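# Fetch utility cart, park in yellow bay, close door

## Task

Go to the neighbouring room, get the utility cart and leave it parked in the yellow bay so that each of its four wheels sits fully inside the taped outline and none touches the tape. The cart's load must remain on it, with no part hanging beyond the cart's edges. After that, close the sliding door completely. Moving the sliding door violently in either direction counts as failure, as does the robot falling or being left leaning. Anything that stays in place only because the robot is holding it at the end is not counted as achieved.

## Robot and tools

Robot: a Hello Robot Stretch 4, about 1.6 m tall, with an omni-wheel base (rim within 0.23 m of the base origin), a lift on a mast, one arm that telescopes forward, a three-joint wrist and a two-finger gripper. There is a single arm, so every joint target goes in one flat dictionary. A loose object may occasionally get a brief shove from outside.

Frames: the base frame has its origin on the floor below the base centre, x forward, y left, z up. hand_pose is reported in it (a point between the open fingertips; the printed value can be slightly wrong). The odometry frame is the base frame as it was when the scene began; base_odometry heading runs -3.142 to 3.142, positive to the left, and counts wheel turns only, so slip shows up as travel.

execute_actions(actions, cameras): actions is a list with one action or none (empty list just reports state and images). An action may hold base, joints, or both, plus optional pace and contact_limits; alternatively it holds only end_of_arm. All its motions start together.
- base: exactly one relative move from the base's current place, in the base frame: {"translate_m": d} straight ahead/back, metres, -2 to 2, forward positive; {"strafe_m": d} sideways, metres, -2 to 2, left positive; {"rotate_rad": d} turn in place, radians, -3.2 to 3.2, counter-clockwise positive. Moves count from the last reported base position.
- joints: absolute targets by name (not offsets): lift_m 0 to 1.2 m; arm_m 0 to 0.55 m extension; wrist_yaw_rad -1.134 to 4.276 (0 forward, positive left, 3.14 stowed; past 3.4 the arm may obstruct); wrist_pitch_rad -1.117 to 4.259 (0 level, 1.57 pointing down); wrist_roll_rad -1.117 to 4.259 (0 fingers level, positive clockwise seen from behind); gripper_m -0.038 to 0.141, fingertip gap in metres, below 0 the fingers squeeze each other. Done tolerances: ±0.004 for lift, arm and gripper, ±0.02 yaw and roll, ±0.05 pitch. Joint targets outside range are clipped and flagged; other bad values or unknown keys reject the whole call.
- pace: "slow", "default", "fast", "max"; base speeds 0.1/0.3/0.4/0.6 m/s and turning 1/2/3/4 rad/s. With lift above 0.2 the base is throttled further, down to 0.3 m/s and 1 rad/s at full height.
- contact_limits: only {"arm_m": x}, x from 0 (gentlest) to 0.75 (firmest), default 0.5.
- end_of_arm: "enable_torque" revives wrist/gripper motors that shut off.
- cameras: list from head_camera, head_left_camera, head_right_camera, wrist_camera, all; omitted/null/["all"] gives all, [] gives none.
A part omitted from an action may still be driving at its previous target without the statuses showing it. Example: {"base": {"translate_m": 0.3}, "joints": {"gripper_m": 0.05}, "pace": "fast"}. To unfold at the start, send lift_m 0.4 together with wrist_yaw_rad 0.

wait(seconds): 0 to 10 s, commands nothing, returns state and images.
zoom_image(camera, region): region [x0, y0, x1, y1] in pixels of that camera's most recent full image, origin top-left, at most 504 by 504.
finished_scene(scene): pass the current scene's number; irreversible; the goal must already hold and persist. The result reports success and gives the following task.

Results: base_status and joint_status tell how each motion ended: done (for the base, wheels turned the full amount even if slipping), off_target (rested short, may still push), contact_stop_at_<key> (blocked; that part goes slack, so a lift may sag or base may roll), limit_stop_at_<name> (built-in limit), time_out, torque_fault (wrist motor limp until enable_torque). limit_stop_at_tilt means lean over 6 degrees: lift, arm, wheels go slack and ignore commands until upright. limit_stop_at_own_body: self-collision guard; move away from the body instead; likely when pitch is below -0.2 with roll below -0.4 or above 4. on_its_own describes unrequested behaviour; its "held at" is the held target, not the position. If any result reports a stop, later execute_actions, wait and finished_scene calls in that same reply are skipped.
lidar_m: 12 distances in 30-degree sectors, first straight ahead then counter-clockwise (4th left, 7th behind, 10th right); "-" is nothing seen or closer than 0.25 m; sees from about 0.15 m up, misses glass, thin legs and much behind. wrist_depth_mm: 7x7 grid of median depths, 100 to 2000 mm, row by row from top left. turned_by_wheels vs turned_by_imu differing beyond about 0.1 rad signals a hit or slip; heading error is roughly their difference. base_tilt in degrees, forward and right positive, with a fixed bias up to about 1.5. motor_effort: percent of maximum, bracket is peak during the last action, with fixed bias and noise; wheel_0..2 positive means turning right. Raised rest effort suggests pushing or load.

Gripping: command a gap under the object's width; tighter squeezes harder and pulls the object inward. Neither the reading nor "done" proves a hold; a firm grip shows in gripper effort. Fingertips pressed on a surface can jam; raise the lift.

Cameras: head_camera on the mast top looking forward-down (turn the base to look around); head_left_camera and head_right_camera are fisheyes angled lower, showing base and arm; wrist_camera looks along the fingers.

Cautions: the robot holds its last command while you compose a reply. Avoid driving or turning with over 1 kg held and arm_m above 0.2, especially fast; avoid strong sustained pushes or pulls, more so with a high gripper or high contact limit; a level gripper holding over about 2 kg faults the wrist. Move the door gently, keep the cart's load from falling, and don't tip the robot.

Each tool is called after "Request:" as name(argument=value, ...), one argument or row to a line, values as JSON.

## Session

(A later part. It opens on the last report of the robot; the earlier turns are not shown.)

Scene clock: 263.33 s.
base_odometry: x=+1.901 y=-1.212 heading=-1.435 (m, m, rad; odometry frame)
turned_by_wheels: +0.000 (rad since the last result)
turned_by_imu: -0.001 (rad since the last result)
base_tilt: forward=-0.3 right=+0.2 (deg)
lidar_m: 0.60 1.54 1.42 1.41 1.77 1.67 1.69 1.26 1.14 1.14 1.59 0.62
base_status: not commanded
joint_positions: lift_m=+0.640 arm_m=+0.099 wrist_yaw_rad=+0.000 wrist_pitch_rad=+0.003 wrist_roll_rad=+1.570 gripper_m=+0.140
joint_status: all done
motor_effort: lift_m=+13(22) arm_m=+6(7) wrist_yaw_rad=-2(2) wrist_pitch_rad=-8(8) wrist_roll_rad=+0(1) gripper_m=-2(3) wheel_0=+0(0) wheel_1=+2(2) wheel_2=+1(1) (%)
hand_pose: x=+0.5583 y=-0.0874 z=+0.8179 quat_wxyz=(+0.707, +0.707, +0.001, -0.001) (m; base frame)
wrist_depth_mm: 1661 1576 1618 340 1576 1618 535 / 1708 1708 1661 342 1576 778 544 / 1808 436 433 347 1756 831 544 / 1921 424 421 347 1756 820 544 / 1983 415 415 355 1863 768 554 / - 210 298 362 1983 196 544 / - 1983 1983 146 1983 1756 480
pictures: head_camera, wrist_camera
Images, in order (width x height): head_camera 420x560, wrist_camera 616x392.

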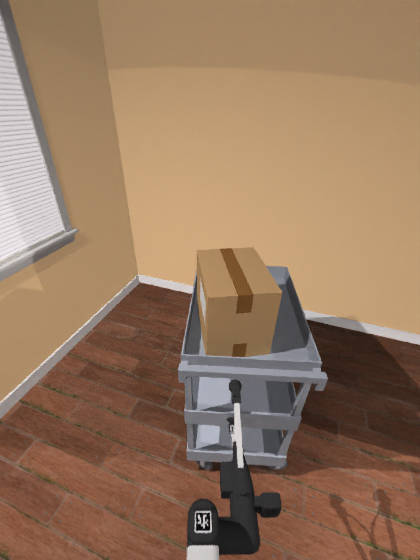

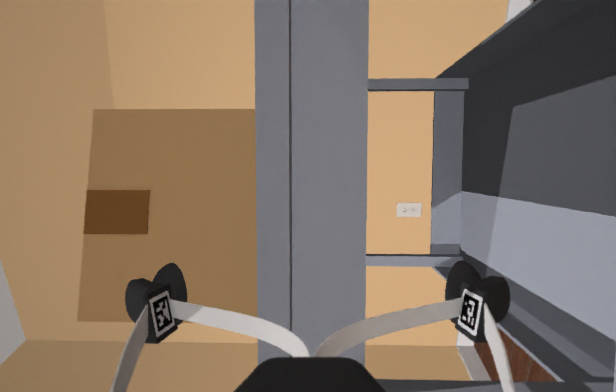

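Request:
execute_actions(
  actions=[
    {"joints":{"lift_m":0.675,"gripper_m":0.08}},
  ],
  cameras=[],
)

Request:
execute_actions(
  actions=[
    {"joints":{"arm_m":0.25},"contact_limits":{"arm_m":0.15}},
  ],
  cameras=["head_camera","wrist_camera"],
)

Scene clock: 272.93 s.
base_odometry: x=+1.901 y=-1.212 heading=-1.435 (m, m, rad; odometry frame)
turned_by_wheels: +0.000 (rad since the last result)
turned_by_imu: -0.001 (rad since the last result)
base_tilt: forward=-0.4 right=+0.2 (deg)
lidar_m: 0.61 1.55 1.42 1.44 1.76 1.66 1.69 1.30 1.14 1.16 1.61 0.63
base_status: not commanded
joint_positions: lift_m=+0.675 arm_m=+0.099 wrist_yaw_rad=+0.000 wrist_pitch_rad=+0.003 wrist_roll_rad=+1.570 gripper_m=+0.080
joint_status: all done
motor_effort: lift_m=+22(24) arm_m=+6(6) wrist_yaw_rad=-2(2) wrist_pitch_rad=-6(7) wrist_roll_rad=+0(1) gripper_m=-3(3) wheel_0=+0(0) wheel_1=+2(2) wheel_2=+1(1) (%)
hand_pose: x=+0.5583 y=-0.0874 z=+0.8521 quat_wxyz=(+0.707, +0.707, +0.001, -0.001) (m; base frame)
wrist_depth_mm: 1661 1618 1576 342 340 1537 569 / 1708 1661 1661 345 343 842 597 / 1808 436 430 349 349 891 603 / 1983 430 424 349 351 904 603 / 1921 421 415 357 355 878 603 / - 415 197 357 198 1576 591 / 1983 1921 - 144 366 1618 530
pictures: none
No camera images: the call's "cameras" was empty. Leave "cameras" out to get every camera's image.

Scene clock: 274.27 s.
base_odometry: x=+1.901 y=-1.212 heading=-1.434 (m, m, rad; odometry frame)
turned_by_wheels: +0.000 (rad since the last result)
turned_by_imu: +0.000 (rad since the last result)
base_tilt: forward=-0.3 right=+0.2 (deg)
lidar_m: 0.64 1.56 1.40 1.43 1.76 1.68 1.70 1.27 1.14 1.14 1.58 0.68
base_status: not commanded
joint_positions: lift_m=+0.675 arm_m=+0.232 wrist_yaw_rad=+0.000 wrist_pitch_rad=+0.003 wrist_roll_rad=+1.570 gripper_m=+0.080
joint_status: arm_m contact_stop (moved +0.133 of +0.151)
on_its_own: arm_m is slack since a contact_stop (your +0.250 is given up)
motor_effort: lift_m=+21(22) arm_m=+0(13) wrist_yaw_rad=-1(14) wrist_pitch_rad=-7(17) wrist_roll_rad=-1(1) gripper_m=+0(4) wheel_0=+2(3) wheel_1=+3(3) wheel_2=+0(6) (%)
contact_limits: arm_m 0.15
hand_pose: x=+0.6909 y=-0.0875 z=+0.8520 quat_wxyz=(+0.707, +0.707, +0.001, -0.001) (m; base frame)
wrist_depth_mm: 1499 1499 1499 189 243 1464 580 / 1576 1537 1499 191 249 842 603 / 1661 334 334 195 253 842 597 / 1708 330 330 198 255 854 597 / 1756 325 327 200 260 854 603 / 1983 324 198 205 196 1863 585 / 1863 320 319 144 268 1808 1308
pictures: head_camera, wrist_camera
Images, in order (width x height): head_camera 420x560, wrist_camera 616x392.

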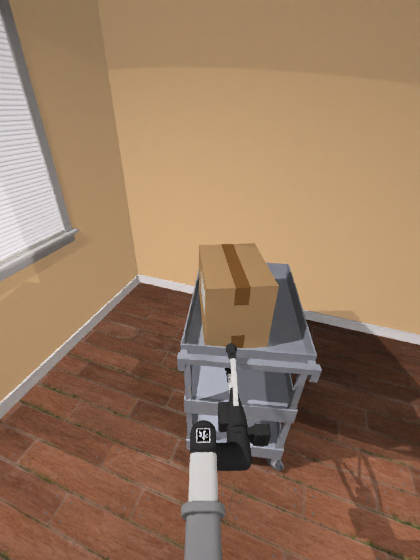

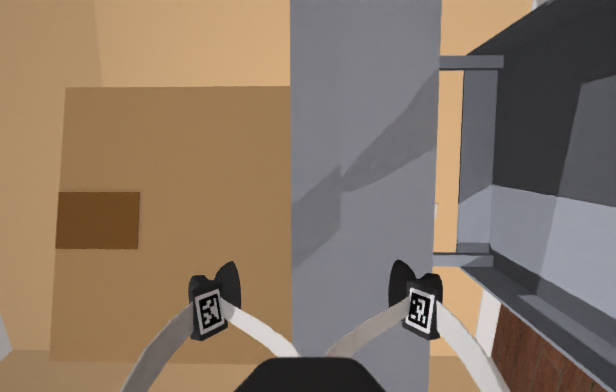

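Request:
execute_actions(
  actions=[
    {"joints":{"lift_m":0.69,"gripper_m":0.0}},
  ],
  cameras=["head_camera","wrist_camera"],
)

Scene clock: 280.30 s.
base_odometry: x=+1.901 y=-1.212 heading=-1.435 (m, m, rad; odometry frame)
turned_by_wheels: +0.000 (rad since the last result)
turned_by_imu: -0.002 (rad since the last result)
base_tilt: forward=-0.4 right=+0.3 (deg)
lidar_m: 0.66 1.55 1.42 1.45 1.74 1.69 1.70 1.28 1.14 1.14 1.59 0.66
base_status: not commanded
joint_positions: lift_m=+0.690 arm_m=+0.232 wrist_yaw_rad=+0.000 wrist_pitch_rad=+0.015 wrist_roll_rad=+1.570 gripper_m=+0.000
joint_status: all done
on_its_own: arm_m is held at +0.232, not at your +0.250, since a contact_stop; wrist_pitch_rad is at rest, and its effort (-45) is outside its rest range (-23 to +23)
motor_effort: lift_m=+22(24) arm_m=+0(0) wrist_yaw_rad=-2(6) wrist_pitch_rad=-45(47) wrist_roll_rad=+0(0) gripper_m=-17(21) wheel_0=+0(2) wheel_1=+2(3) wheel_2=+0(0) (%)
hand_pose: x=+0.6909 y=-0.0874 z=+0.8634 quat_wxyz=(+0.707, +0.707, +0.005, -0.005) (m; base frame)
wrist_depth_mm: 1464 1430 1430 185 241 1430 564 / 1499 1499 1499 188 245 809 597 / 1576 329 325 190 249 820 597 / 1661 324 324 193 252 866 597 / 1708 319 320 196 256 854 603 / 1921 315 314 198 187 1708 580 / 1863 310 312 200 264 1618 1308
pictures: head_camera, wrist_camera
Images, in order (width x height): head_camera 420x560, wrist_camera 616x392.

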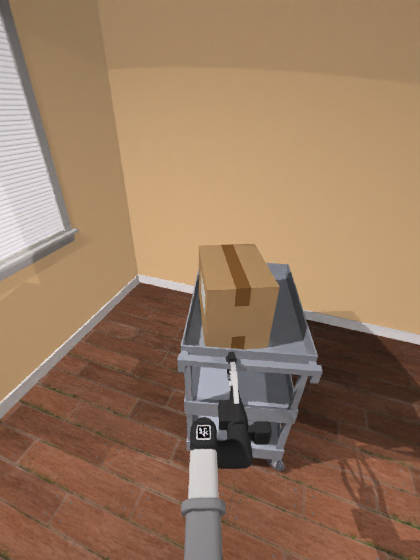

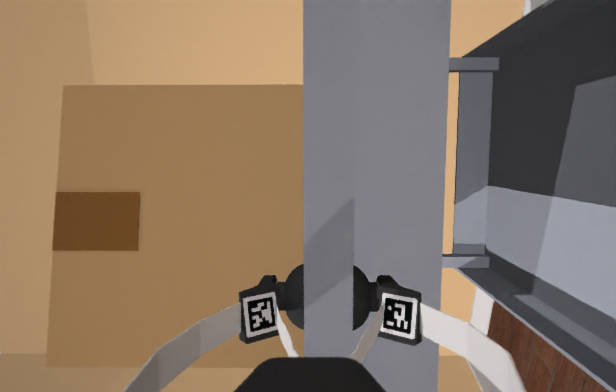

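Request:
execute_actions(
  actions=[
    {"joints":{"lift_m":0.672}},
  ],
  cameras=[],
)

Request:
execute_actions(
  actions=[
    {"base":{"translate_m":-0.15},"pace":"slow"},
  ],
  cameras=[],
)

Request:
execute_actions(
  actions=[
    {"base":{"strafe_m":-0.2},"pace":"slow"},
  ],
)

Scene clock: 293.37 s.
base_odometry: x=+1.901 y=-1.212 heading=-1.435 (m, m, rad; odometry frame)
turned_by_wheels: +0.000 (rad since the last result)
turned_by_imu: -0.001 (rad since the last result)
base_tilt: forward=-0.4 right=+0.2 (deg)
lidar_m: 0.64 1.56 1.43 1.44 1.78 1.68 1.69 1.28 1.14 1.15 1.59 0.68
base_status: not commanded
joint_positions: lift_m=+0.672 arm_m=+0.232 wrist_yaw_rad=-0.002 wrist_pitch_rad=+0.001 wrist_roll_rad=+1.570 gripper_m=+0.000
joint_status: all done
on_its_own: arm_m is held at +0.232, not at your +0.250, since a contact_stop
motor_effort: lift_m=+12(20) arm_m=+0(0) wrist_yaw_rad=+3(3) wrist_pitch_rad=-2(43) wrist_roll_rad=-1(1) gripper_m=-16(17) wheel_0=+0(0) wheel_1=+2(2) wheel_2=+0(0) (%)
hand_pose: x=+0.6908 y=-0.0879 z=+0.8502 quat_wxyz=(+0.707, +0.707, +0.000, -0.001) (m; base frame)
wrist_depth_mm: 1537 1464 1464 185 240 1430 569 / 1618 1537 1537 188 243 842 603 / 1661 332 330 191 247 842 603 / 1708 329 324 195 252 854 603 / 1808 322 320 197 255 854 597 / 1921 319 188 199 186 1863 591 / 1863 317 314 200 264 1618 1281
pictures: none
No camera images: the call's "cameras" was empty. Leave "cameras" out to get every camera's image.

Scene clock: 296.17 s.
base_odometry: x=+1.880 y=-1.063 heading=-1.435 (m, m, rad; odometry frame)
turned_by_wheels: +0.000 (rad since the last result)
turned_by_imu: -0.001 (rad since the last result)
base_tilt: forward=-0.4 right=+0.1 (deg)
lidar_m: 0.76 1.58 1.47 1.48 1.70 1.54 1.56 1.21 1.09 1.10 1.66 0.79
base_status: done
joint_positions: lift_m=+0.672 arm_m=+0.232 wrist_yaw_rad=+0.000 wrist_pitch_rad=+0.002 wrist_roll_rad=+1.570 gripper_m=+0.000
joint_status: not commanded
on_its_own: arm_m is held at +0.232, not at your +0.250, since a contact_stop
motor_effort: lift_m=+13(13) arm_m=+0(0) wrist_yaw_rad=-2(8) wrist_pitch_rad=-6(8) wrist_roll_rad=-1(1) gripper_m=-6(18) wheel_0=-3(7) wheel_1=-4(10) wheel_2=+2(9) (%)
hand_pose: x=+0.6909 y=-0.0874 z=+0.8501 quat_wxyz=(+0.707, +0.707, +0.001, -0.001) (m; base frame)
wrist_depth_mm: 1661 1618 1618 370 370 1618 564 / 1708 1661 1708 375 373 820 597 / 1808 469 462 379 379 891 603 / 1863 459 455 379 1808 917 603 / 1983 455 445 387 991 917 597 / - - 439 195 389 1921 580 / - 1983 1921 162 394 407 512
pictures: none
No camera images: the call's "cameras" was empty. Leave "cameras" out to get every camera's image.

Scene clock: 299.30 s.
base_odometry: x=+1.682 y=-1.090 heading=-1.435 (m, m, rad; odometry frame)
turned_by_wheels: +0.000 (rad since the last result)
turned_by_imu: +0.000 (rad since the last result)
base_tilt: forward=-0.3 right=+0.3 (deg)
lidar_m: 0.75 0.82 1.65 1.69 1.80 1.60 1.63 1.00 0.88 0.91 1.47 2.08
base_status: done
joint_positions: lift_m=+0.672 arm_m=+0.232 wrist_yaw_rad=+0.000 wrist_pitch_rad=+0.002 wrist_roll_rad=+1.570 gripper_m=+0.000
joint_status: not commanded
on_its_own: arm_m is held at +0.232, not at your +0.250, since a contact_stop
motor_effort: lift_m=+13(13) arm_m=+0(0) wrist_yaw_rad=-3(3) wrist_pitch_rad=-7(7) wrist_roll_rad=+0(1) gripper_m=-5(8) wheel_0=+2(5) wheel_1=-2(9) wheel_2=+0(2) (%)
hand_pose: x=+0.6909 y=-0.0874 z=+0.8501 quat_wxyz=(+0.707, +0.707, +0.001, -0.001) (m; base frame)
wrist_depth_mm: 1537 1618 1576 1576 1499 1499 1336 / 1618 1576 1661 1618 1576 1576 1397 / 1808 1708 1661 1661 1618 1618 1308 / 1808 1808 1808 370 370 778 549 / 1921 1921 1921 373 375 891 597 / - 473 466 195 373 891 603 / - 462 455 161 377 778 597
pictures: head_camera, head_left_camera, head_right_camera, wrist_camera
Images, in order (width x height): head_camera 420x560, head_left_camera 420x672, head_right_camera 420x672, wrist_camera 616x392.

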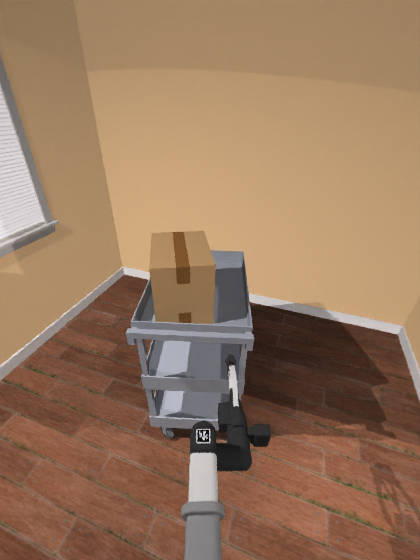

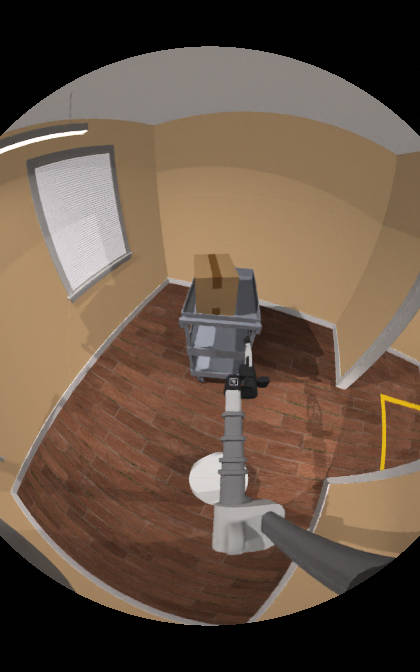

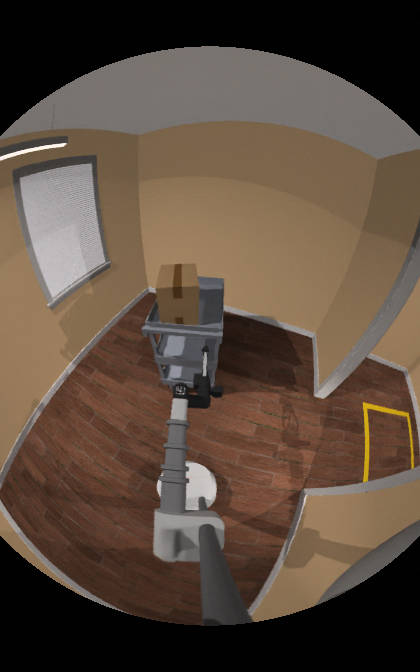

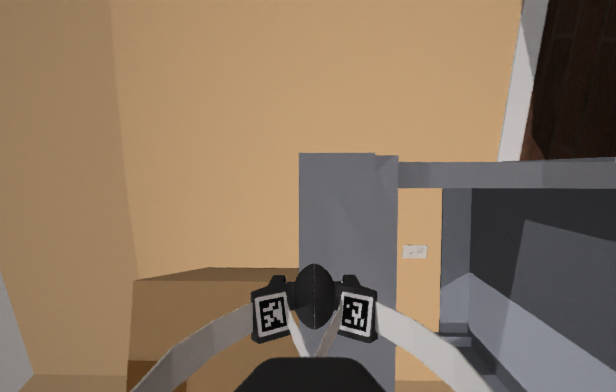

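Request:
execute_actions(
  actions=[
    {"base":{"strafe_m":0.2},"joints":{"lift_m":0.98,"gripper_m":0.07}},
  ],
  cameras=[],
)

Request:
execute_actions(
  actions=[
    {"joints":{"wrist_pitch_rad":1.57,"wrist_roll_rad":1.57,"arm_m":0.5}},
  ],
)

Scene clock: 320.70 s.
base_odometry: x=+1.881 y=-1.063 heading=-1.435 (m, m, rad; odometry frame)
turned_by_wheels: +0.000 (rad since the last result)
turned_by_imu: -0.003 (rad since the last result)
base_tilt: forward=-0.3 right=+0.3 (deg)
lidar_m: 0.76 1.58 1.46 1.51 1.74 1.53 1.56 1.22 1.08 1.09 1.66 0.80
base_status: done
joint_positions: lift_m=+0.980 arm_m=+0.232 wrist_yaw_rad=+0.000 wrist_pitch_rad=+0.002 wrist_roll_rad=+1.570 gripper_m=+0.070
joint_status: all done
on_its_own: arm_m is held at +0.232, not at your +0.250, since a contact_stop
motor_effort: lift_m=+22(23) arm_m=+0(0) wrist_yaw_rad=-2(2) wrist_pitch_rad=-7(7) wrist_roll_rad=-1(0) gripper_m=-5(7) wheel_0=+1(8) wheel_1=-1(11) wheel_2=+0(0) (%)
hand_pose: x=+0.6909 y=-0.0874 z=+1.1573 quat_wxyz=(+0.707, +0.707, +0.001, -0.001) (m; base frame)
wrist_depth_mm: 1576 1661 1708 1576 1618 1576 535 / 1708 1661 1661 1708 1708 831 580 / 1808 1808 1808 1808 462 455 452 / 1863 1863 1921 1863 452 445 442 / 1863 1983 1863 - 442 439 442 / 1863 - 196 - 195 430 427 / 1863 1983 - 144 1983 1921 525
pictures: none
No camera images: the call's "cameras" was empty. Leave "cameras" out to get every camera's image.

Scene clock: 322.63 s.
base_odometry: x=+1.881 y=-1.063 heading=-1.435 (m, m, rad; odometry frame)
turned_by_wheels: +0.000 (rad since the last result)
turned_by_imu: -0.001 (rad since the last result)
base_tilt: forward=-0.4 right=+0.1 (deg)
lidar_m: 0.77 1.60 1.47 1.49 1.71 1.54 1.56 1.24 1.08 1.10 1.66 0.78
base_status: not commanded
joint_positions: lift_m=+0.980 arm_m=+0.499 wrist_yaw_rad=+0.000 wrist_pitch_rad=+1.569 wrist_roll_rad=+1.570 gripper_m=+0.070
joint_status: all done
motor_effort: lift_m=+22(22) arm_m=+6(7) wrist_yaw_rad=-2(2) wrist_pitch_rad=+1(2) wrist_roll_rad=-1(0) gripper_m=+0(2) wheel_0=+1(1) wheel_1=-1(1) wheel_2=+0(0) (%)
hand_pose: x=+0.6702 y=-0.0874 z=+0.8694 quat_wxyz=(+0.500, +0.500, +0.500, -0.500) (m; base frame)
wrist_depth_mm: 263 232 1098 1098 1118 1078 1060 / 267 235 647 1098 1098 1098 1078 / 259 237 891 1098 1098 1098 1060 / 262 242 904 1118 1078 1098 866 / 252 247 946 1098 1098 1078 866 / 256 250 195 1098 193 1078 866 / 260 234 1098 144 1098 1098 1060
pictures: head_camera, head_left_camera, head_right_camera, wrist_camera
Images, in order (width x height): head_camera 420x560, head_left_camera 420x672, head_right_camera 420x672, wrist_camera 616x392.

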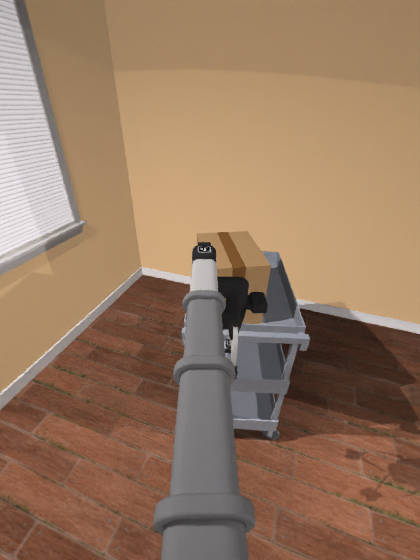

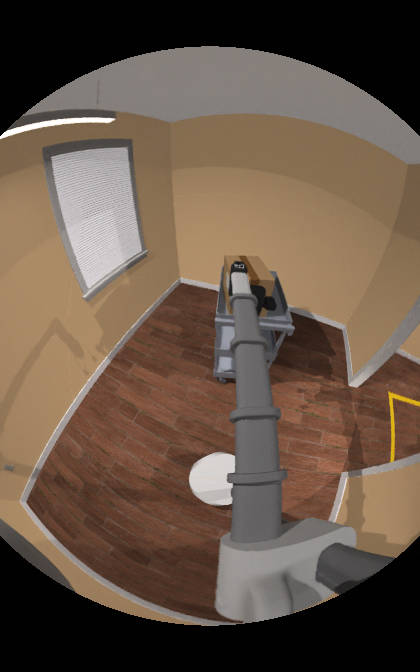

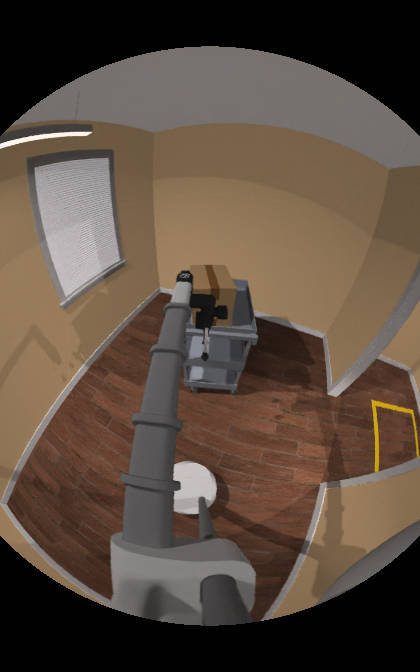

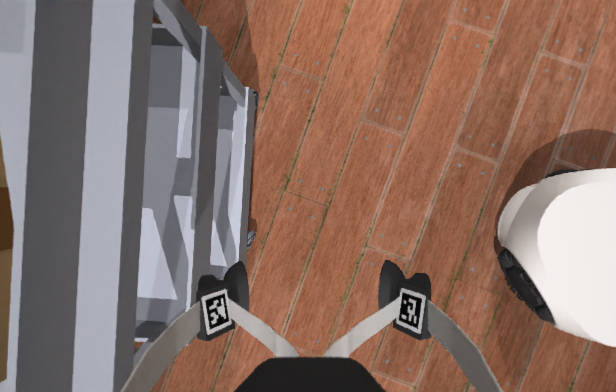

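Request:
execute_actions(
  actions=[
    {"base":{"translate_m":0.13},"pace":"slow"},
  ],
  cameras=["wrist_camera","head_right_camera"],
)

Scene clock: 331.93 s.
base_odometry: x=+1.898 y=-1.192 heading=-1.435 (m, m, rad; odometry frame)
turned_by_wheels: +0.000 (rad since the last result)
turned_by_imu: -0.002 (rad since the last result)
base_tilt: forward=-0.4 right=+0.2 (deg)
lidar_m: 0.63 1.57 1.43 1.45 1.80 1.67 1.69 1.26 1.13 1.15 1.61 0.67
base_status: done
joint_positions: lift_m=+0.980 arm_m=+0.499 wrist_yaw_rad=-0.002 wrist_pitch_rad=+1.579 wrist_roll_rad=+1.570 gripper_m=+0.070
joint_status: not commanded
on_its_own: wrist_pitch_rad is at rest, and its effort (-26) is outside its rest range (-23 to +23)
motor_effort: lift_m=+19(22) arm_m=+6(6) wrist_yaw_rad=+4(6) wrist_pitch_rad=-26(28) wrist_roll_rad=+0(0) gripper_m=-1(4) wheel_0=+2(5) wheel_1=+2(2) wheel_2=-5(7) (%)
hand_pose: x=+0.6673 y=-0.0874 z=+0.8696 quat_wxyz=(+0.498, +0.498, +0.502, -0.502) (m; base frame)
wrist_depth_mm: 185 300 300 488 1098 1098 1098 / 181 276 298 549 1098 1078 1060 / 175 263 300 229 1098 1078 1098 / 170 250 303 569 1098 1098 878 / 166 241 303 634 1138 1098 878 / 161 232 303 188 190 1098 878 / 156 213 158 155 1098 1138 1078
pictures: head_right_camera, wrist_camera
Images, in order (width x height): head_right_camera 420x672, wrist_camera 616x392.

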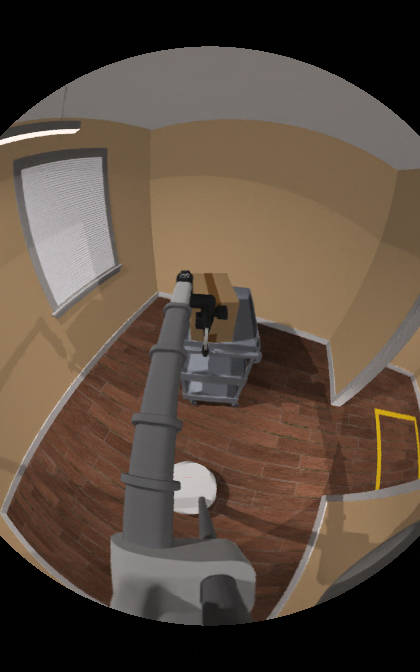

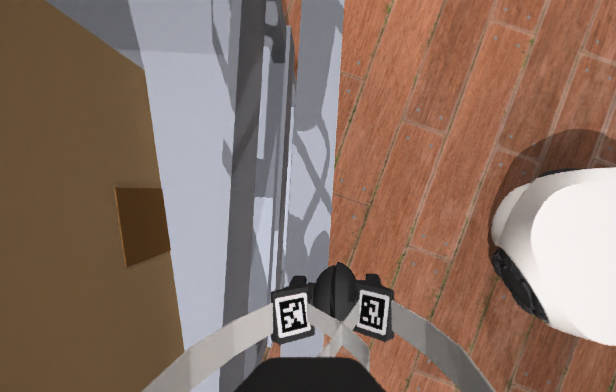

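Request:
execute_actions(
  actions=[
    {"base":{"translate_m":-0.1},"pace":"slow","joints":{"lift_m":1.03,"wrist_pitch_rad":1.2,"gripper_m":0.09}},
  ],
  cameras=["wrist_camera","head_right_camera"],
)

Scene clock: 343.33 s.
base_odometry: x=+1.885 y=-1.093 heading=-1.435 (m, m, rad; odometry frame)
turned_by_wheels: +0.000 (rad since the last result)
turned_by_imu: -0.002 (rad since the last result)
base_tilt: forward=-0.5 right=+0.3 (deg)
lidar_m: 0.78 1.58 1.45 1.49 1.74 1.57 1.57 1.24 1.10 1.12 1.65 0.80
base_status: done
joint_positions: lift_m=+1.030 arm_m=+0.499 wrist_yaw_rad=+0.000 wrist_pitch_rad=+1.201 wrist_roll_rad=+1.570 gripper_m=+0.090
joint_status: all done
motor_effort: lift_m=+22(27) arm_m=+6(6) wrist_yaw_rad=-2(20) wrist_pitch_rad=-4(89) wrist_roll_rad=-1(2) gripper_m=-1(11) wheel_0=-1(4) wheel_1=-3(4) wheel_2=+1(7) (%)
hand_pose: x=+0.7740 y=-0.0874 z=+0.9388 quat_wxyz=(+0.583, +0.583, +0.400, -0.400) (m; base frame)
wrist_depth_mm: 535 477 421 327 1118 1042 976 / 241 449 427 324 878 1078 976 / 240 303 404 317 946 1060 976 / 238 303 407 319 1008 1025 976 / 237 297 382 334 1008 1060 976 / 235 287 197 343 196 1042 976 / 232 272 418 144 1138 1042 991
pictures: head_right_camera, wrist_camera
Images, in order (width x height): head_right_camera 420x672, wrist_camera 616x392.

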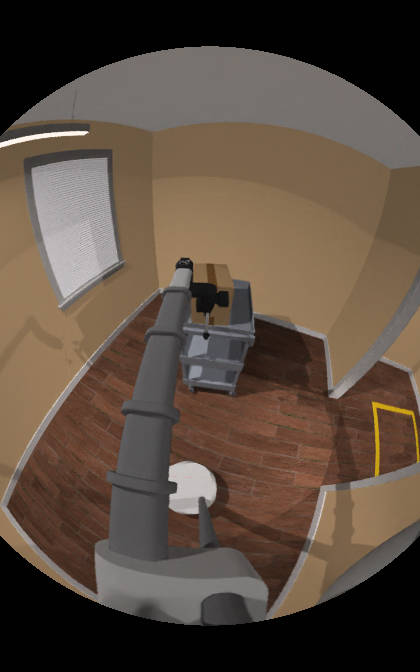

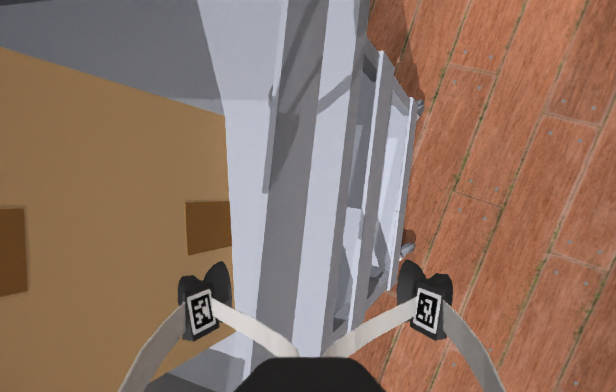

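Request:
execute_actions(
  actions=[
    {"joints":{"lift_m":0.93,"gripper_m":0.085},"pace":"slow"},
  ],
  cameras=["wrist_camera","head_right_camera"],
)

Scene clock: 352.00 s.
base_odometry: x=+1.885 y=-1.093 heading=-1.435 (m, m, rad; odometry frame)
turned_by_wheels: +0.000 (rad since the last result)
turned_by_imu: -0.001 (rad since the last result)
base_tilt: forward=-0.3 right=+0.1 (deg)
lidar_m: 0.77 1.58 1.45 1.49 1.75 1.56 1.58 1.23 1.11 1.10 1.65 0.78
base_status: not commanded
joint_positions: lift_m=+0.930 arm_m=+0.499 wrist_yaw_rad=+0.000 wrist_pitch_rad=+1.199 wrist_roll_rad=+1.570 gripper_m=+0.085
joint_status: all done
motor_effort: lift_m=+12(22) arm_m=+6(6) wrist_yaw_rad=-2(2) wrist_pitch_rad=+1(4) wrist_roll_rad=-1(2) gripper_m=-1(4) wheel_0=-1(1) wheel_1=-3(3) wheel_2=+1(1) (%)
hand_pose: x=+0.7745 y=-0.0874 z=+0.8398 quat_wxyz=(+0.584, +0.584, +0.399, -0.399) (m; base frame)
wrist_depth_mm: 387 342 248 211 1025 960 891 / 241 324 244 220 891 960 878 / 238 301 247 603 917 960 891 / 236 300 236 530 917 960 904 / 236 296 232 621 917 976 891 / 234 282 197 585 195 946 891 / 232 262 244 145 1060 946 891
pictures: head_right_camera, wrist_camera
Images, in order (width x height): head_right_camera 420x672, wrist_camera 616x392.

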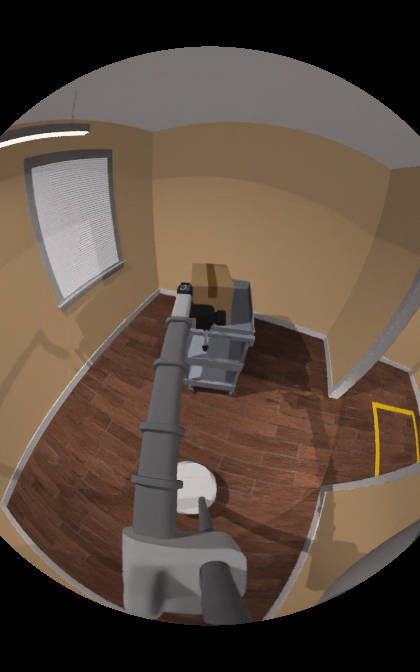

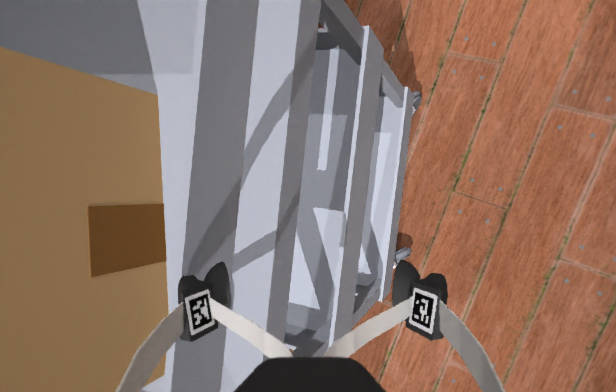

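Request:
execute_actions(
  actions=[
    {"joints":{"lift_m":0.875},"pace":"slow"},
  ],
  cameras=["wrist_camera"],
)

Request:
execute_actions(
  actions=[
    {"joints":{"gripper_m":-0.01}},
  ],
  cameras=["wrist_camera"],
)

Scene clock: 359.27 s.
base_odometry: x=+1.885 y=-1.093 heading=-1.435 (m, m, rad; odometry frame)
turned_by_wheels: +0.000 (rad since the last result)
turned_by_imu: -0.001 (rad since the last result)
base_tilt: forward=-0.4 right=+0.3 (deg)
lidar_m: 0.78 1.62 1.47 1.47 1.75 1.58 1.57 1.24 1.11 1.12 1.62 0.79
base_status: not commanded
joint_positions: lift_m=+0.876 arm_m=+0.499 wrist_yaw_rad=+0.000 wrist_pitch_rad=+1.191 wrist_roll_rad=+1.570 gripper_m=+0.085
joint_status: all done
on_its_own: wrist_pitch_rad is at rest, and its effort (+27) is outside its rest range (-23 to +23)
motor_effort: lift_m=+3(12) arm_m=+6(6) wrist_yaw_rad=-1(5) wrist_pitch_rad=+27(26) wrist_roll_rad=+1(2) gripper_m=+1(4) wheel_0=+3(4) wheel_1=+0(3) wheel_2=-3(4) (%)
hand_pose: x=+0.7768 y=-0.0874 z=+0.7865 quat_wxyz=(+0.586, +0.585, +0.397, -0.396) (m; base frame)
wrist_depth_mm: 324 204 168 521 960 917 842 / 245 208 169 591 768 931 854 / 242 207 171 574 842 917 854 / 243 211 171 585 878 931 842 / 239 216 175 580 891 904 866 / 238 182 175 585 194 917 866 / 229 201 172 492 991 904 854
pictures: wrist_camera
Images, in order (width x height): wrist_camera 616x392.

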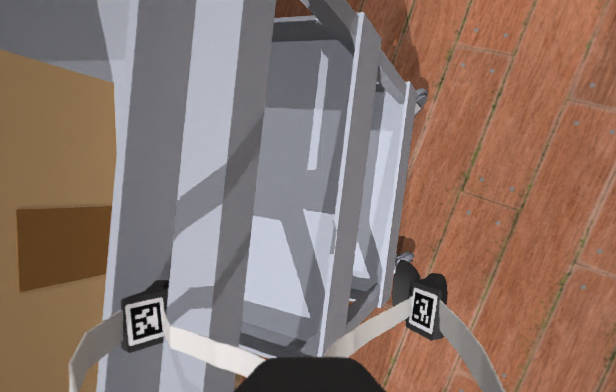

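Scene clock: 360.97 s.
base_odometry: x=+1.885 y=-1.093 heading=-1.435 (m, m, rad; odometry frame)
turned_by_wheels: +0.000 (rad since the last result)
turned_by_imu: -0.001 (rad since the last result)
base_tilt: forward=-0.4 right=+0.3 (deg)
lidar_m: 0.76 1.56 1.46 1.47 1.79 1.56 1.59 1.23 1.10 1.11 1.64 0.77
base_status: not commanded
joint_positions: lift_m=+0.876 arm_m=+0.500 wrist_yaw_rad=+0.001 wrist_pitch_rad=+1.185 wrist_roll_rad=+1.571 gripper_m=-0.010
joint_status: all done
on_its_own: wrist_pitch_rad is at rest, and its effort (+43) is outside its rest range (-23 to +23)
motor_effort: lift_m=+7(7) arm_m=+2(6) wrist_yaw_rad=-3(12) wrist_pitch_rad=+43(71) wrist_roll_rad=-2(5) gripper_m=-9(13) wheel_0=-2(5) wheel_1=-2(2) wheel_2=-1(3) (%)
hand_pose: x=+0.7791 y=-0.0874 z=+0.7867 quat_wxyz=(+0.587, +0.586, +0.395, -0.395) (m; base frame)
wrist_depth_mm: 322 286 186 155 946 931 866 / 213 270 189 155 554 931 866 / 211 257 185 157 768 931 854 / 209 251 189 162 831 931 842 / 206 248 191 167 866 917 854 / 203 242 178 172 521 917 854 / 200 182 189 154 750 891 854
pictures: wrist_camera
Images, in order (width x height): wrist_camera 616x392.

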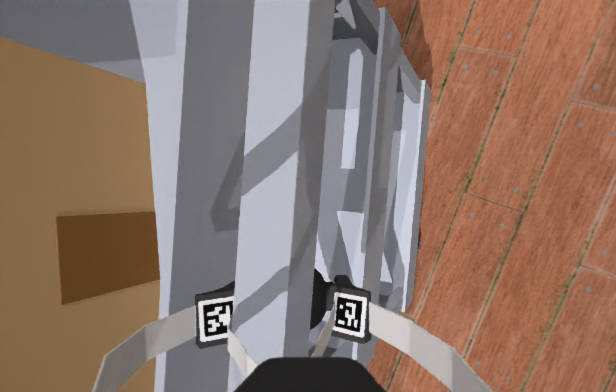

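Request:
execute_actions(
  actions=[
    {"joints":{"lift_m":0.885,"arm_m":0.3},"pace":"slow"},
  ],
  cameras=[],
)

Request:
execute_actions(
  actions=[
    {"base":{"strafe_m":-0.25},"pace":"slow"},
  ],
  cameras=["head_left_camera","head_right_camera"],
)

Scene clock: 369.83 s.
base_odometry: x=+1.885 y=-1.093 heading=-1.435 (m, m, rad; odometry frame)
turned_by_wheels: +0.001 (rad since the last result)
turned_by_imu: -0.001 (rad since the last result)
base_tilt: forward=-0.4 right=+0.2 (deg)
lidar_m: 0.49 1.58 1.46 1.47 1.75 1.58 1.57 1.23 1.09 1.12 1.61 0.58
base_status: not commanded
joint_positions: lift_m=+0.885 arm_m=+0.301 wrist_yaw_rad=+0.004 wrist_pitch_rad=+1.194 wrist_roll_rad=+1.570 gripper_m=-0.010
joint_status: all done
on_its_own: wrist_yaw_rad is at rest, and its effort (-14) is outside its rest range (-13 to +13)
motor_effort: lift_m=+17(18) arm_m=-7(9) wrist_yaw_rad=-14(19) wrist_pitch_rad=+16(51) wrist_roll_rad=+1(2) gripper_m=-9(14) wheel_0=+1(2) wheel_1=-2(2) wheel_2=+3(3) (%)
hand_pose: x=+0.5786 y=-0.0870 z=+0.7949 quat_wxyz=(+0.586, +0.583, +0.399, -0.396) (m; base frame)
wrist_depth_mm: 322 283 168 445 1008 917 842 / 325 286 196 488 976 917 854 / 312 281 194 178 878 904 854 / 220 267 191 166 866 917 854 / 209 258 193 159 768 931 866 / 200 242 179 157 185 917 878 / 190 212 185 144 492 891 866
pictures: none
No camera images: the call's "cameras" was empty. Leave "cameras" out to get every camera's image.

Scene clock: 373.47 s.
base_odometry: x=+1.637 y=-1.127 heading=-1.434 (m, m, rad; odometry frame)
turned_by_wheels: +0.001 (rad since the last result)
turned_by_imu: +0.003 (rad since the last result)
base_tilt: forward=-0.4 right=+0.3 (deg)
lidar_m: 0.49 0.47 1.68 1.70 1.84 1.66 1.55 0.98 0.86 0.87 1.40 2.04
base_status: done
joint_positions: lift_m=+0.885 arm_m=+0.301 wrist_yaw_rad=+0.004 wrist_pitch_rad=+1.197 wrist_roll_rad=+1.569 gripper_m=-0.010
joint_status: not commanded
on_its_own: wrist_yaw_rad is at rest, and its effort (-14) is outside its rest range (-13 to +13)
motor_effort: lift_m=+18(18) arm_m=-6(7) wrist_yaw_rad=-14(25) wrist_pitch_rad=+7(21) wrist_roll_rad=+2(2) gripper_m=-8(12) wheel_0=+7(13) wheel_1=+1(5) wheel_2=+6(5) (%)
hand_pose: x=+0.5776 y=-0.0870 z=+0.7946 quat_wxyz=(+0.585, +0.583, +0.400, -0.397) (m; base frame)
wrist_depth_mm: 1464 1397 1182 1118 1025 917 854 / 1464 1397 1205 1118 1025 917 854 / 1499 1336 1205 1118 1025 904 831 / 1537 1397 1255 1098 976 917 866 / 1618 1366 195 159 778 917 854 / 320 287 181 156 185 904 854 / 330 286 181 151 530 904 854
pictures: head_left_camera, head_right_camera
Images, in order (width x height): head_left_camera 420x672, head_right_camera 420x672.

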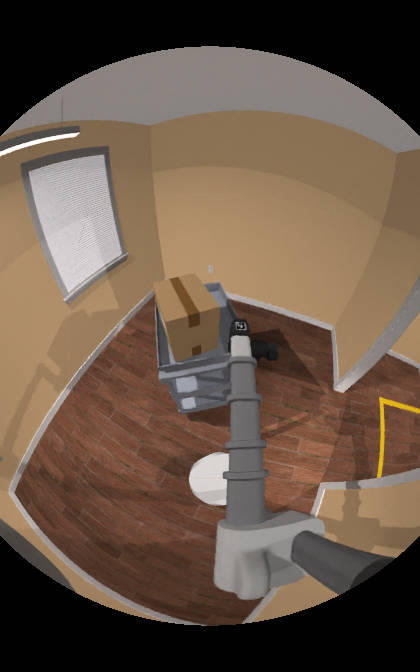

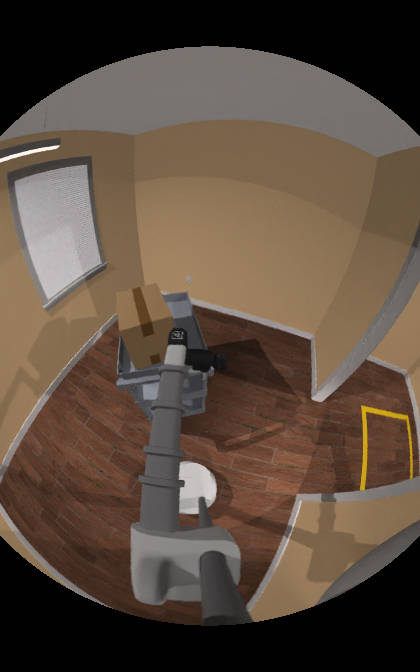

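Request:
execute_actions(
  actions=[
    {"base":{"rotate_rad":0.35},"pace":"slow","joints":{"wrist_yaw_rad":-0.3}},
  ],
  cameras=[],
)

Request:
execute_actions(
  actions=[
    {"base":{"translate_m":-0.25},"pace":"slow"},
  ],
  cameras=["head_left_camera","head_right_camera","wrist_camera"],
)

Scene clock: 382.13 s.
base_odometry: x=+1.637 y=-1.127 heading=-1.085 (m, m, rad; odometry frame)
turned_by_wheels: +0.349 (rad since the last result)
turned_by_imu: +0.349 (rad since the last result)
base_tilt: forward=-0.4 right=+0.1 (deg)
lidar_m: 0.53 0.57 1.71 1.89 1.66 1.65 1.08 0.88 0.86 1.43 1.57 0.50
base_status: done
joint_positions: lift_m=+0.885 arm_m=+0.300 wrist_yaw_rad=-0.301 wrist_pitch_rad=+1.201 wrist_roll_rad=+1.569 gripper_m=-0.010
joint_status: all done
motor_effort: lift_m=+18(18) arm_m=-2(6) wrist_yaw_rad=+0(20) wrist_pitch_rad=-3(30) wrist_roll_rad=+2(3) gripper_m=-10(12) wheel_0=-3(9) wheel_1=-4(5) wheel_2=-3(11) (%)
hand_pose: x=+0.5450 y=-0.1144 z=+0.7942 quat_wxyz=(+0.517, +0.636, +0.308, -0.482) (m; base frame)
wrist_depth_mm: 1499 195 193 167 991 904 866 / 247 253 190 159 1008 917 854 / 312 281 191 156 976 917 854 / 322 283 187 155 842 917 842 / 320 281 196 155 809 917 842 / 320 268 179 153 186 931 842 / 200 229 181 147 539 891 854
pictures: none
No camera images: the call's "cameras" was empty. Leave "cameras" out to get every camera's image.

Scene clock: 385.90 s.
base_odometry: x=+1.520 y=-0.906 heading=-1.084 (m, m, rad; odometry frame)
turned_by_wheels: +0.000 (rad since the last result)
turned_by_imu: +0.002 (rad since the last result)
base_tilt: forward=-0.4 right=+0.3 (deg)
lidar_m: 0.52 0.53 1.85 1.81 1.47 1.46 0.88 0.73 0.72 0.81 1.48 0.53
base_status: done
joint_positions: lift_m=+0.885 arm_m=+0.300 wrist_yaw_rad=-0.298 wrist_pitch_rad=+1.197 wrist_roll_rad=+1.569 gripper_m=-0.010
joint_status: not commanded
motor_effort: lift_m=+16(18) arm_m=-3(3) wrist_yaw_rad=-8(29) wrist_pitch_rad=+6(42) wrist_roll_rad=+1(2) gripper_m=-10(13) wheel_0=+1(6) wheel_1=-2(6) wheel_2=+5(15) (%)
hand_pose: x=+0.5464 y=-0.1145 z=+0.7947 quat_wxyz=(+0.519, +0.636, +0.308, -0.480) (m; base frame)
wrist_depth_mm: 1576 1366 1205 1060 1008 931 842 / 1576 199 193 185 1008 917 866 / 263 276 195 169 991 931 854 / 324 285 192 159 831 917 866 / 325 285 189 158 809 931 866 / 324 285 182 156 185 931 866 / 314 236 181 150 539 917 854
pictures: head_left_camera, head_right_camera, wrist_camera
Images, in order (width x height): head_left_camera 420x672, head_right_camera 420x672, wrist_camera 616x392.

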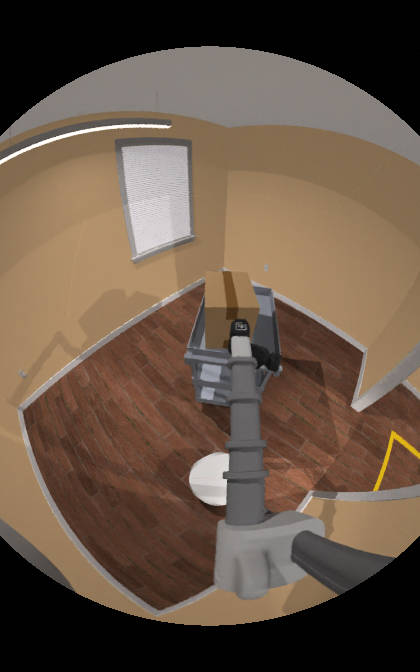

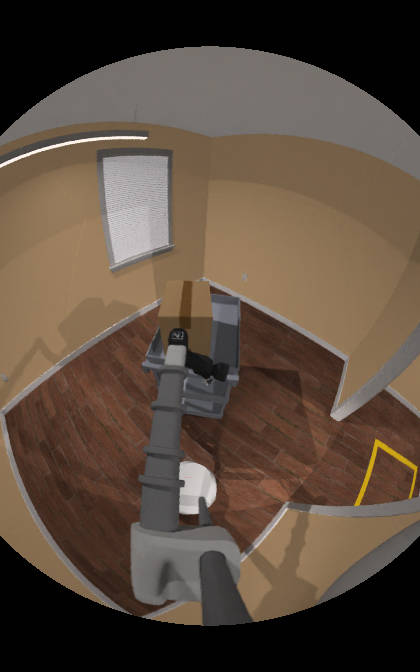

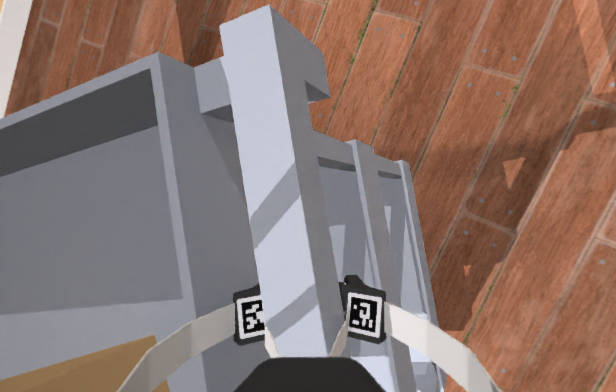

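Request:
execute_actions(
  actions=[
    {"base":{"strafe_m":-0.28},"pace":"slow"},
  ],
  cameras=[],
)

Request:
execute_actions(
  actions=[
    {"base":{"rotate_rad":0.42},"pace":"slow"},
  ],
  cameras=[],
)

Request:
execute_actions(
  actions=[
    {"base":{"strafe_m":-0.28},"pace":"slow"},
  ],
  cameras=["head_left_camera","head_right_camera"],
)

Scene clock: 400.03 s.
base_odometry: x=+1.273 y=-1.037 heading=-1.084 (m, m, rad; odometry frame)
turned_by_wheels: +0.001 (rad since the last result)
turned_by_imu: +0.001 (rad since the last result)
base_tilt: forward=-0.4 right=+0.2 (deg)
lidar_m: 0.46 0.45 2.07 2.04 1.66 1.22 0.61 0.50 0.49 2.51 1.23 2.03
base_status: done
joint_positions: lift_m=+0.885 arm_m=+0.300 wrist_yaw_rad=-0.297 wrist_pitch_rad=+1.204 wrist_roll_rad=+1.568 gripper_m=-0.010
joint_status: not commanded
motor_effort: lift_m=+16(16) arm_m=-3(2) wrist_yaw_rad=-10(16) wrist_pitch_rad=-11(15) wrist_roll_rad=+5(6) gripper_m=-12(10) wheel_0=+5(11) wheel_1=+0(7) wheel_2=+4(5) (%)
hand_pose: x=+0.5447 y=-0.1139 z=+0.7940 quat_wxyz=(+0.518, +0.635, +0.310, -0.482) (m; base frame)
wrist_depth_mm: 1499 1336 1205 1078 1008 917 866 / 1499 1366 1205 1098 1008 917 854 / 1576 1366 1255 1078 1008 946 866 / 1537 1366 1229 1060 991 931 866 / 1576 1366 193 163 661 917 866 / 1576 263 181 154 184 931 854 / 300 282 177 148 517 492 866
pictures: none
No camera images: the call's "cameras" was empty. Leave "cameras" out to get every camera's image.

Scene clock: 401.60 s.
base_odometry: x=+1.273 y=-1.037 heading=-0.665 (m, m, rad; odometry frame)
turned_by_wheels: +0.419 (rad since the last result)
turned_by_imu: +0.420 (rad since the last result)
base_tilt: forward=-0.4 right=+0.2 (deg)
lidar_m: 0.53 0.69 2.20 1.67 1.54 0.69 0.50 0.48 2.76 1.23 2.04 0.50
base_status: done
joint_positions: lift_m=+0.885 arm_m=+0.300 wrist_yaw_rad=-0.302 wrist_pitch_rad=+1.199 wrist_roll_rad=+1.571 gripper_m=-0.010
joint_status: not commanded
motor_effort: lift_m=+16(16) arm_m=-2(3) wrist_yaw_rad=+4(15) wrist_pitch_rad=-1(29) wrist_roll_rad=-2(6) gripper_m=-10(10) wheel_0=-3(11) wheel_1=-4(8) wheel_2=-5(16) (%)
hand_pose: x=+0.5452 y=-0.1146 z=+0.7945 quat_wxyz=(+0.517, +0.637, +0.307, -0.482) (m; base frame)
wrist_depth_mm: 1537 1366 1229 1118 1008 917 854 / 325 290 1182 1118 1008 917 854 / 324 283 241 179 976 917 854 / 322 283 193 152 539 917 866 / 325 286 196 152 842 931 854 / 278 276 181 153 186 917 866 / 220 248 190 150 976 878 854
pictures: none
No camera images: the call's "cameras" was empty. Leave "cameras" out to get every camera's image.

Scene clock: 405.53 s.
base_odometry: x=+1.101 y=-1.258 heading=-0.664 (m, m, rad; odometry frame)
turned_by_wheels: +0.000 (rad since the last result)
turned_by_imu: +0.002 (rad since the last result)
base_tilt: forward=-0.3 right=+0.2 (deg)
lidar_m: 0.51 0.58 2.34 1.93 1.21 0.49 0.38 0.45 2.45 0.96 1.80 0.62
base_status: done
joint_positions: lift_m=+0.885 arm_m=+0.300 wrist_yaw_rad=-0.295 wrist_pitch_rad=+1.197 wrist_roll_rad=+1.570 gripper_m=-0.010
joint_status: not commanded
on_its_own: wrist_yaw_rad is at rest, and its effort (-16) is outside its rest range (-13 to +13)
motor_effort: lift_m=+16(16) arm_m=-2(2) wrist_yaw_rad=-16(17) wrist_pitch_rad=+7(12) wrist_roll_rad=+1(2) gripper_m=-9(12) wheel_0=+4(11) wheel_1=-1(5) wheel_2=+3(3) (%)
hand_pose: x=+0.5465 y=-0.1143 z=+0.7947 quat_wxyz=(+0.520, +0.636, +0.308, -0.480) (m; base frame)
wrist_depth_mm: 1499 1308 1229 1098 991 917 854 / 1618 1336 1205 1060 1008 917 842 / 1537 1366 1205 1098 991 931 854 / 1618 1366 1229 1078 991 931 854 / 315 277 191 155 842 931 866 / 324 285 182 156 185 917 854 / 324 283 182 151 521 878 842
pictures: head_left_camera, head_right_camera
Images, in order (width x height): head_left_camera 420x672, head_right_camera 420x672.

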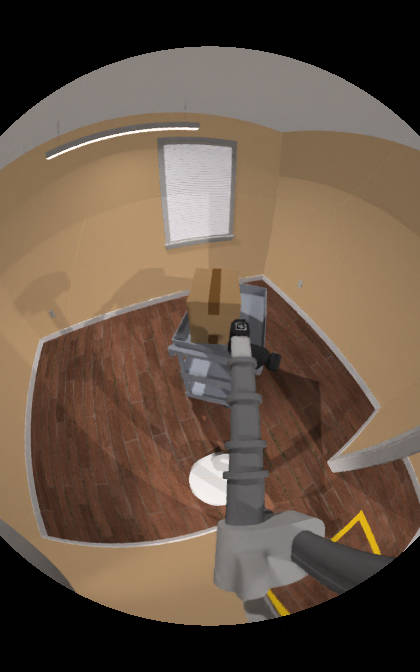

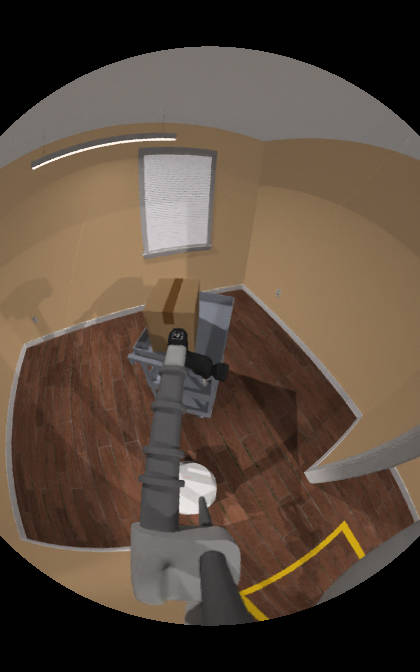

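Request:
execute_actions(
  actions=[
    {"base":{"rotate_rad":0.44},"pace":"slow","joints":{"wrist_yaw_rad":-0.15}},
  ],
  cameras=[],
)

Request:
execute_actions(
  actions=[
    {"base":{"strafe_m":-0.25},"pace":"slow"},
  ],
  cameras=["head_left_camera","head_right_camera"],
)

Scene clock: 412.10 s.
base_odometry: x=+1.101 y=-1.258 heading=-0.225 (m, m, rad; odometry frame)
turned_by_wheels: +0.439 (rad since the last result)
turned_by_imu: +0.439 (rad since the last result)
base_tilt: forward=-0.4 right=+0.2 (deg)
lidar_m: 0.60 2.27 1.99 1.60 0.57 0.39 0.38 2.62 0.96 1.55 1.88 0.48
base_status: done
joint_positions: lift_m=+0.885 arm_m=+0.300 wrist_yaw_rad=-0.152 wrist_pitch_rad=+1.198 wrist_roll_rad=+1.573 gripper_m=-0.010
joint_status: all done
motor_effort: lift_m=+16(16) arm_m=-1(1) wrist_yaw_rad=+3(13) wrist_pitch_rad=+7(19) wrist_roll_rad=-10(9) gripper_m=-14(15) wheel_0=-3(9) wheel_1=-4(5) wheel_2=-4(11) (%)
hand_pose: x=+0.5618 y=-0.1023 z=+0.7947 quat_wxyz=(+0.551, +0.613, +0.353, -0.442) (m; base frame)
wrist_depth_mm: 322 281 251 227 155 152 831 / 278 282 251 225 175 125 831 / 193 256 250 172 222 127 842 / 199 252 251 202 137 904 842 / 216 270 195 227 140 931 854 / 236 278 179 151 178 917 866 / 260 231 256 151 991 891 854
pictures: none
No camera images: the call's "cameras" was empty. Leave "cameras" out to get every camera's image.

Scene clock: 415.73 s.
base_odometry: x=+1.045 y=-1.501 heading=-0.225 (m, m, rad; odometry frame)
turned_by_wheels: +0.000 (rad since the last result)
turned_by_imu: +0.000 (rad since the last result)
base_tilt: forward=-0.4 right=+0.2 (deg)
lidar_m: 0.56 0.71 2.24 1.57 0.53 0.49 2.51 2.28 0.75 1.54 1.63 0.49
base_status: done
joint_positions: lift_m=+0.885 arm_m=+0.300 wrist_yaw_rad=-0.151 wrist_pitch_rad=+1.206 wrist_roll_rad=+1.571 gripper_m=-0.010
joint_status: not commanded
motor_effort: lift_m=+16(16) arm_m=-1(1) wrist_yaw_rad=+0(8) wrist_pitch_rad=-17(31) wrist_roll_rad=-2(9) gripper_m=-10(14) wheel_0=+2(13) wheel_1=-3(7) wheel_2=-2(3) (%)
hand_pose: x=+0.5598 y=-0.1019 z=+0.7939 quat_wxyz=(+0.551, +0.611, +0.356, -0.444) (m; base frame)
wrist_depth_mm: 312 277 239 168 135 891 854 / 312 276 249 179 137 917 866 / 314 278 247 190 138 917 866 / 309 276 248 193 147 917 854 / 210 263 191 148 854 917 854 / 207 265 180 149 179 917 866 / 211 249 187 147 991 878 866
pictures: head_left_camera, head_right_camera
Images, in order (width x height): head_left_camera 420x672, head_right_camera 420x672.

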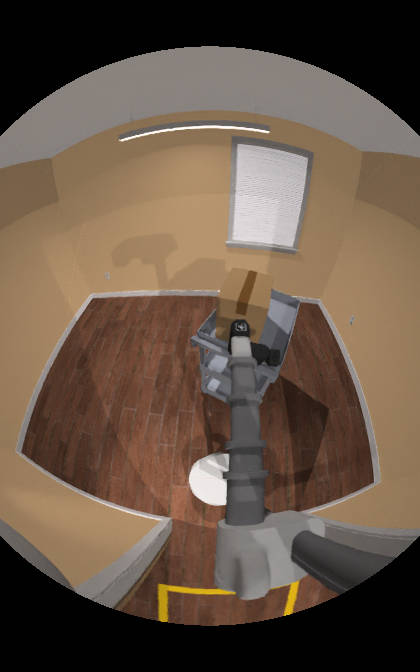

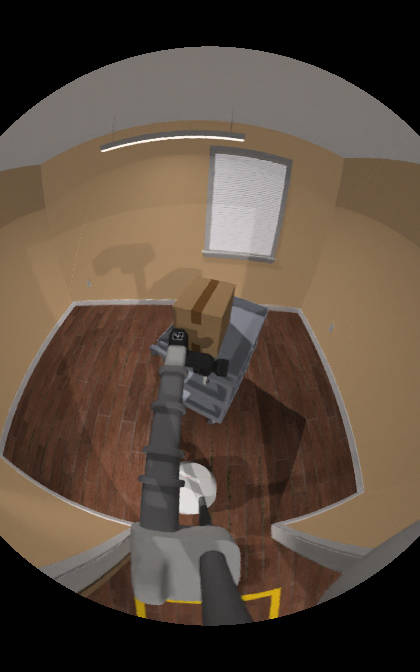

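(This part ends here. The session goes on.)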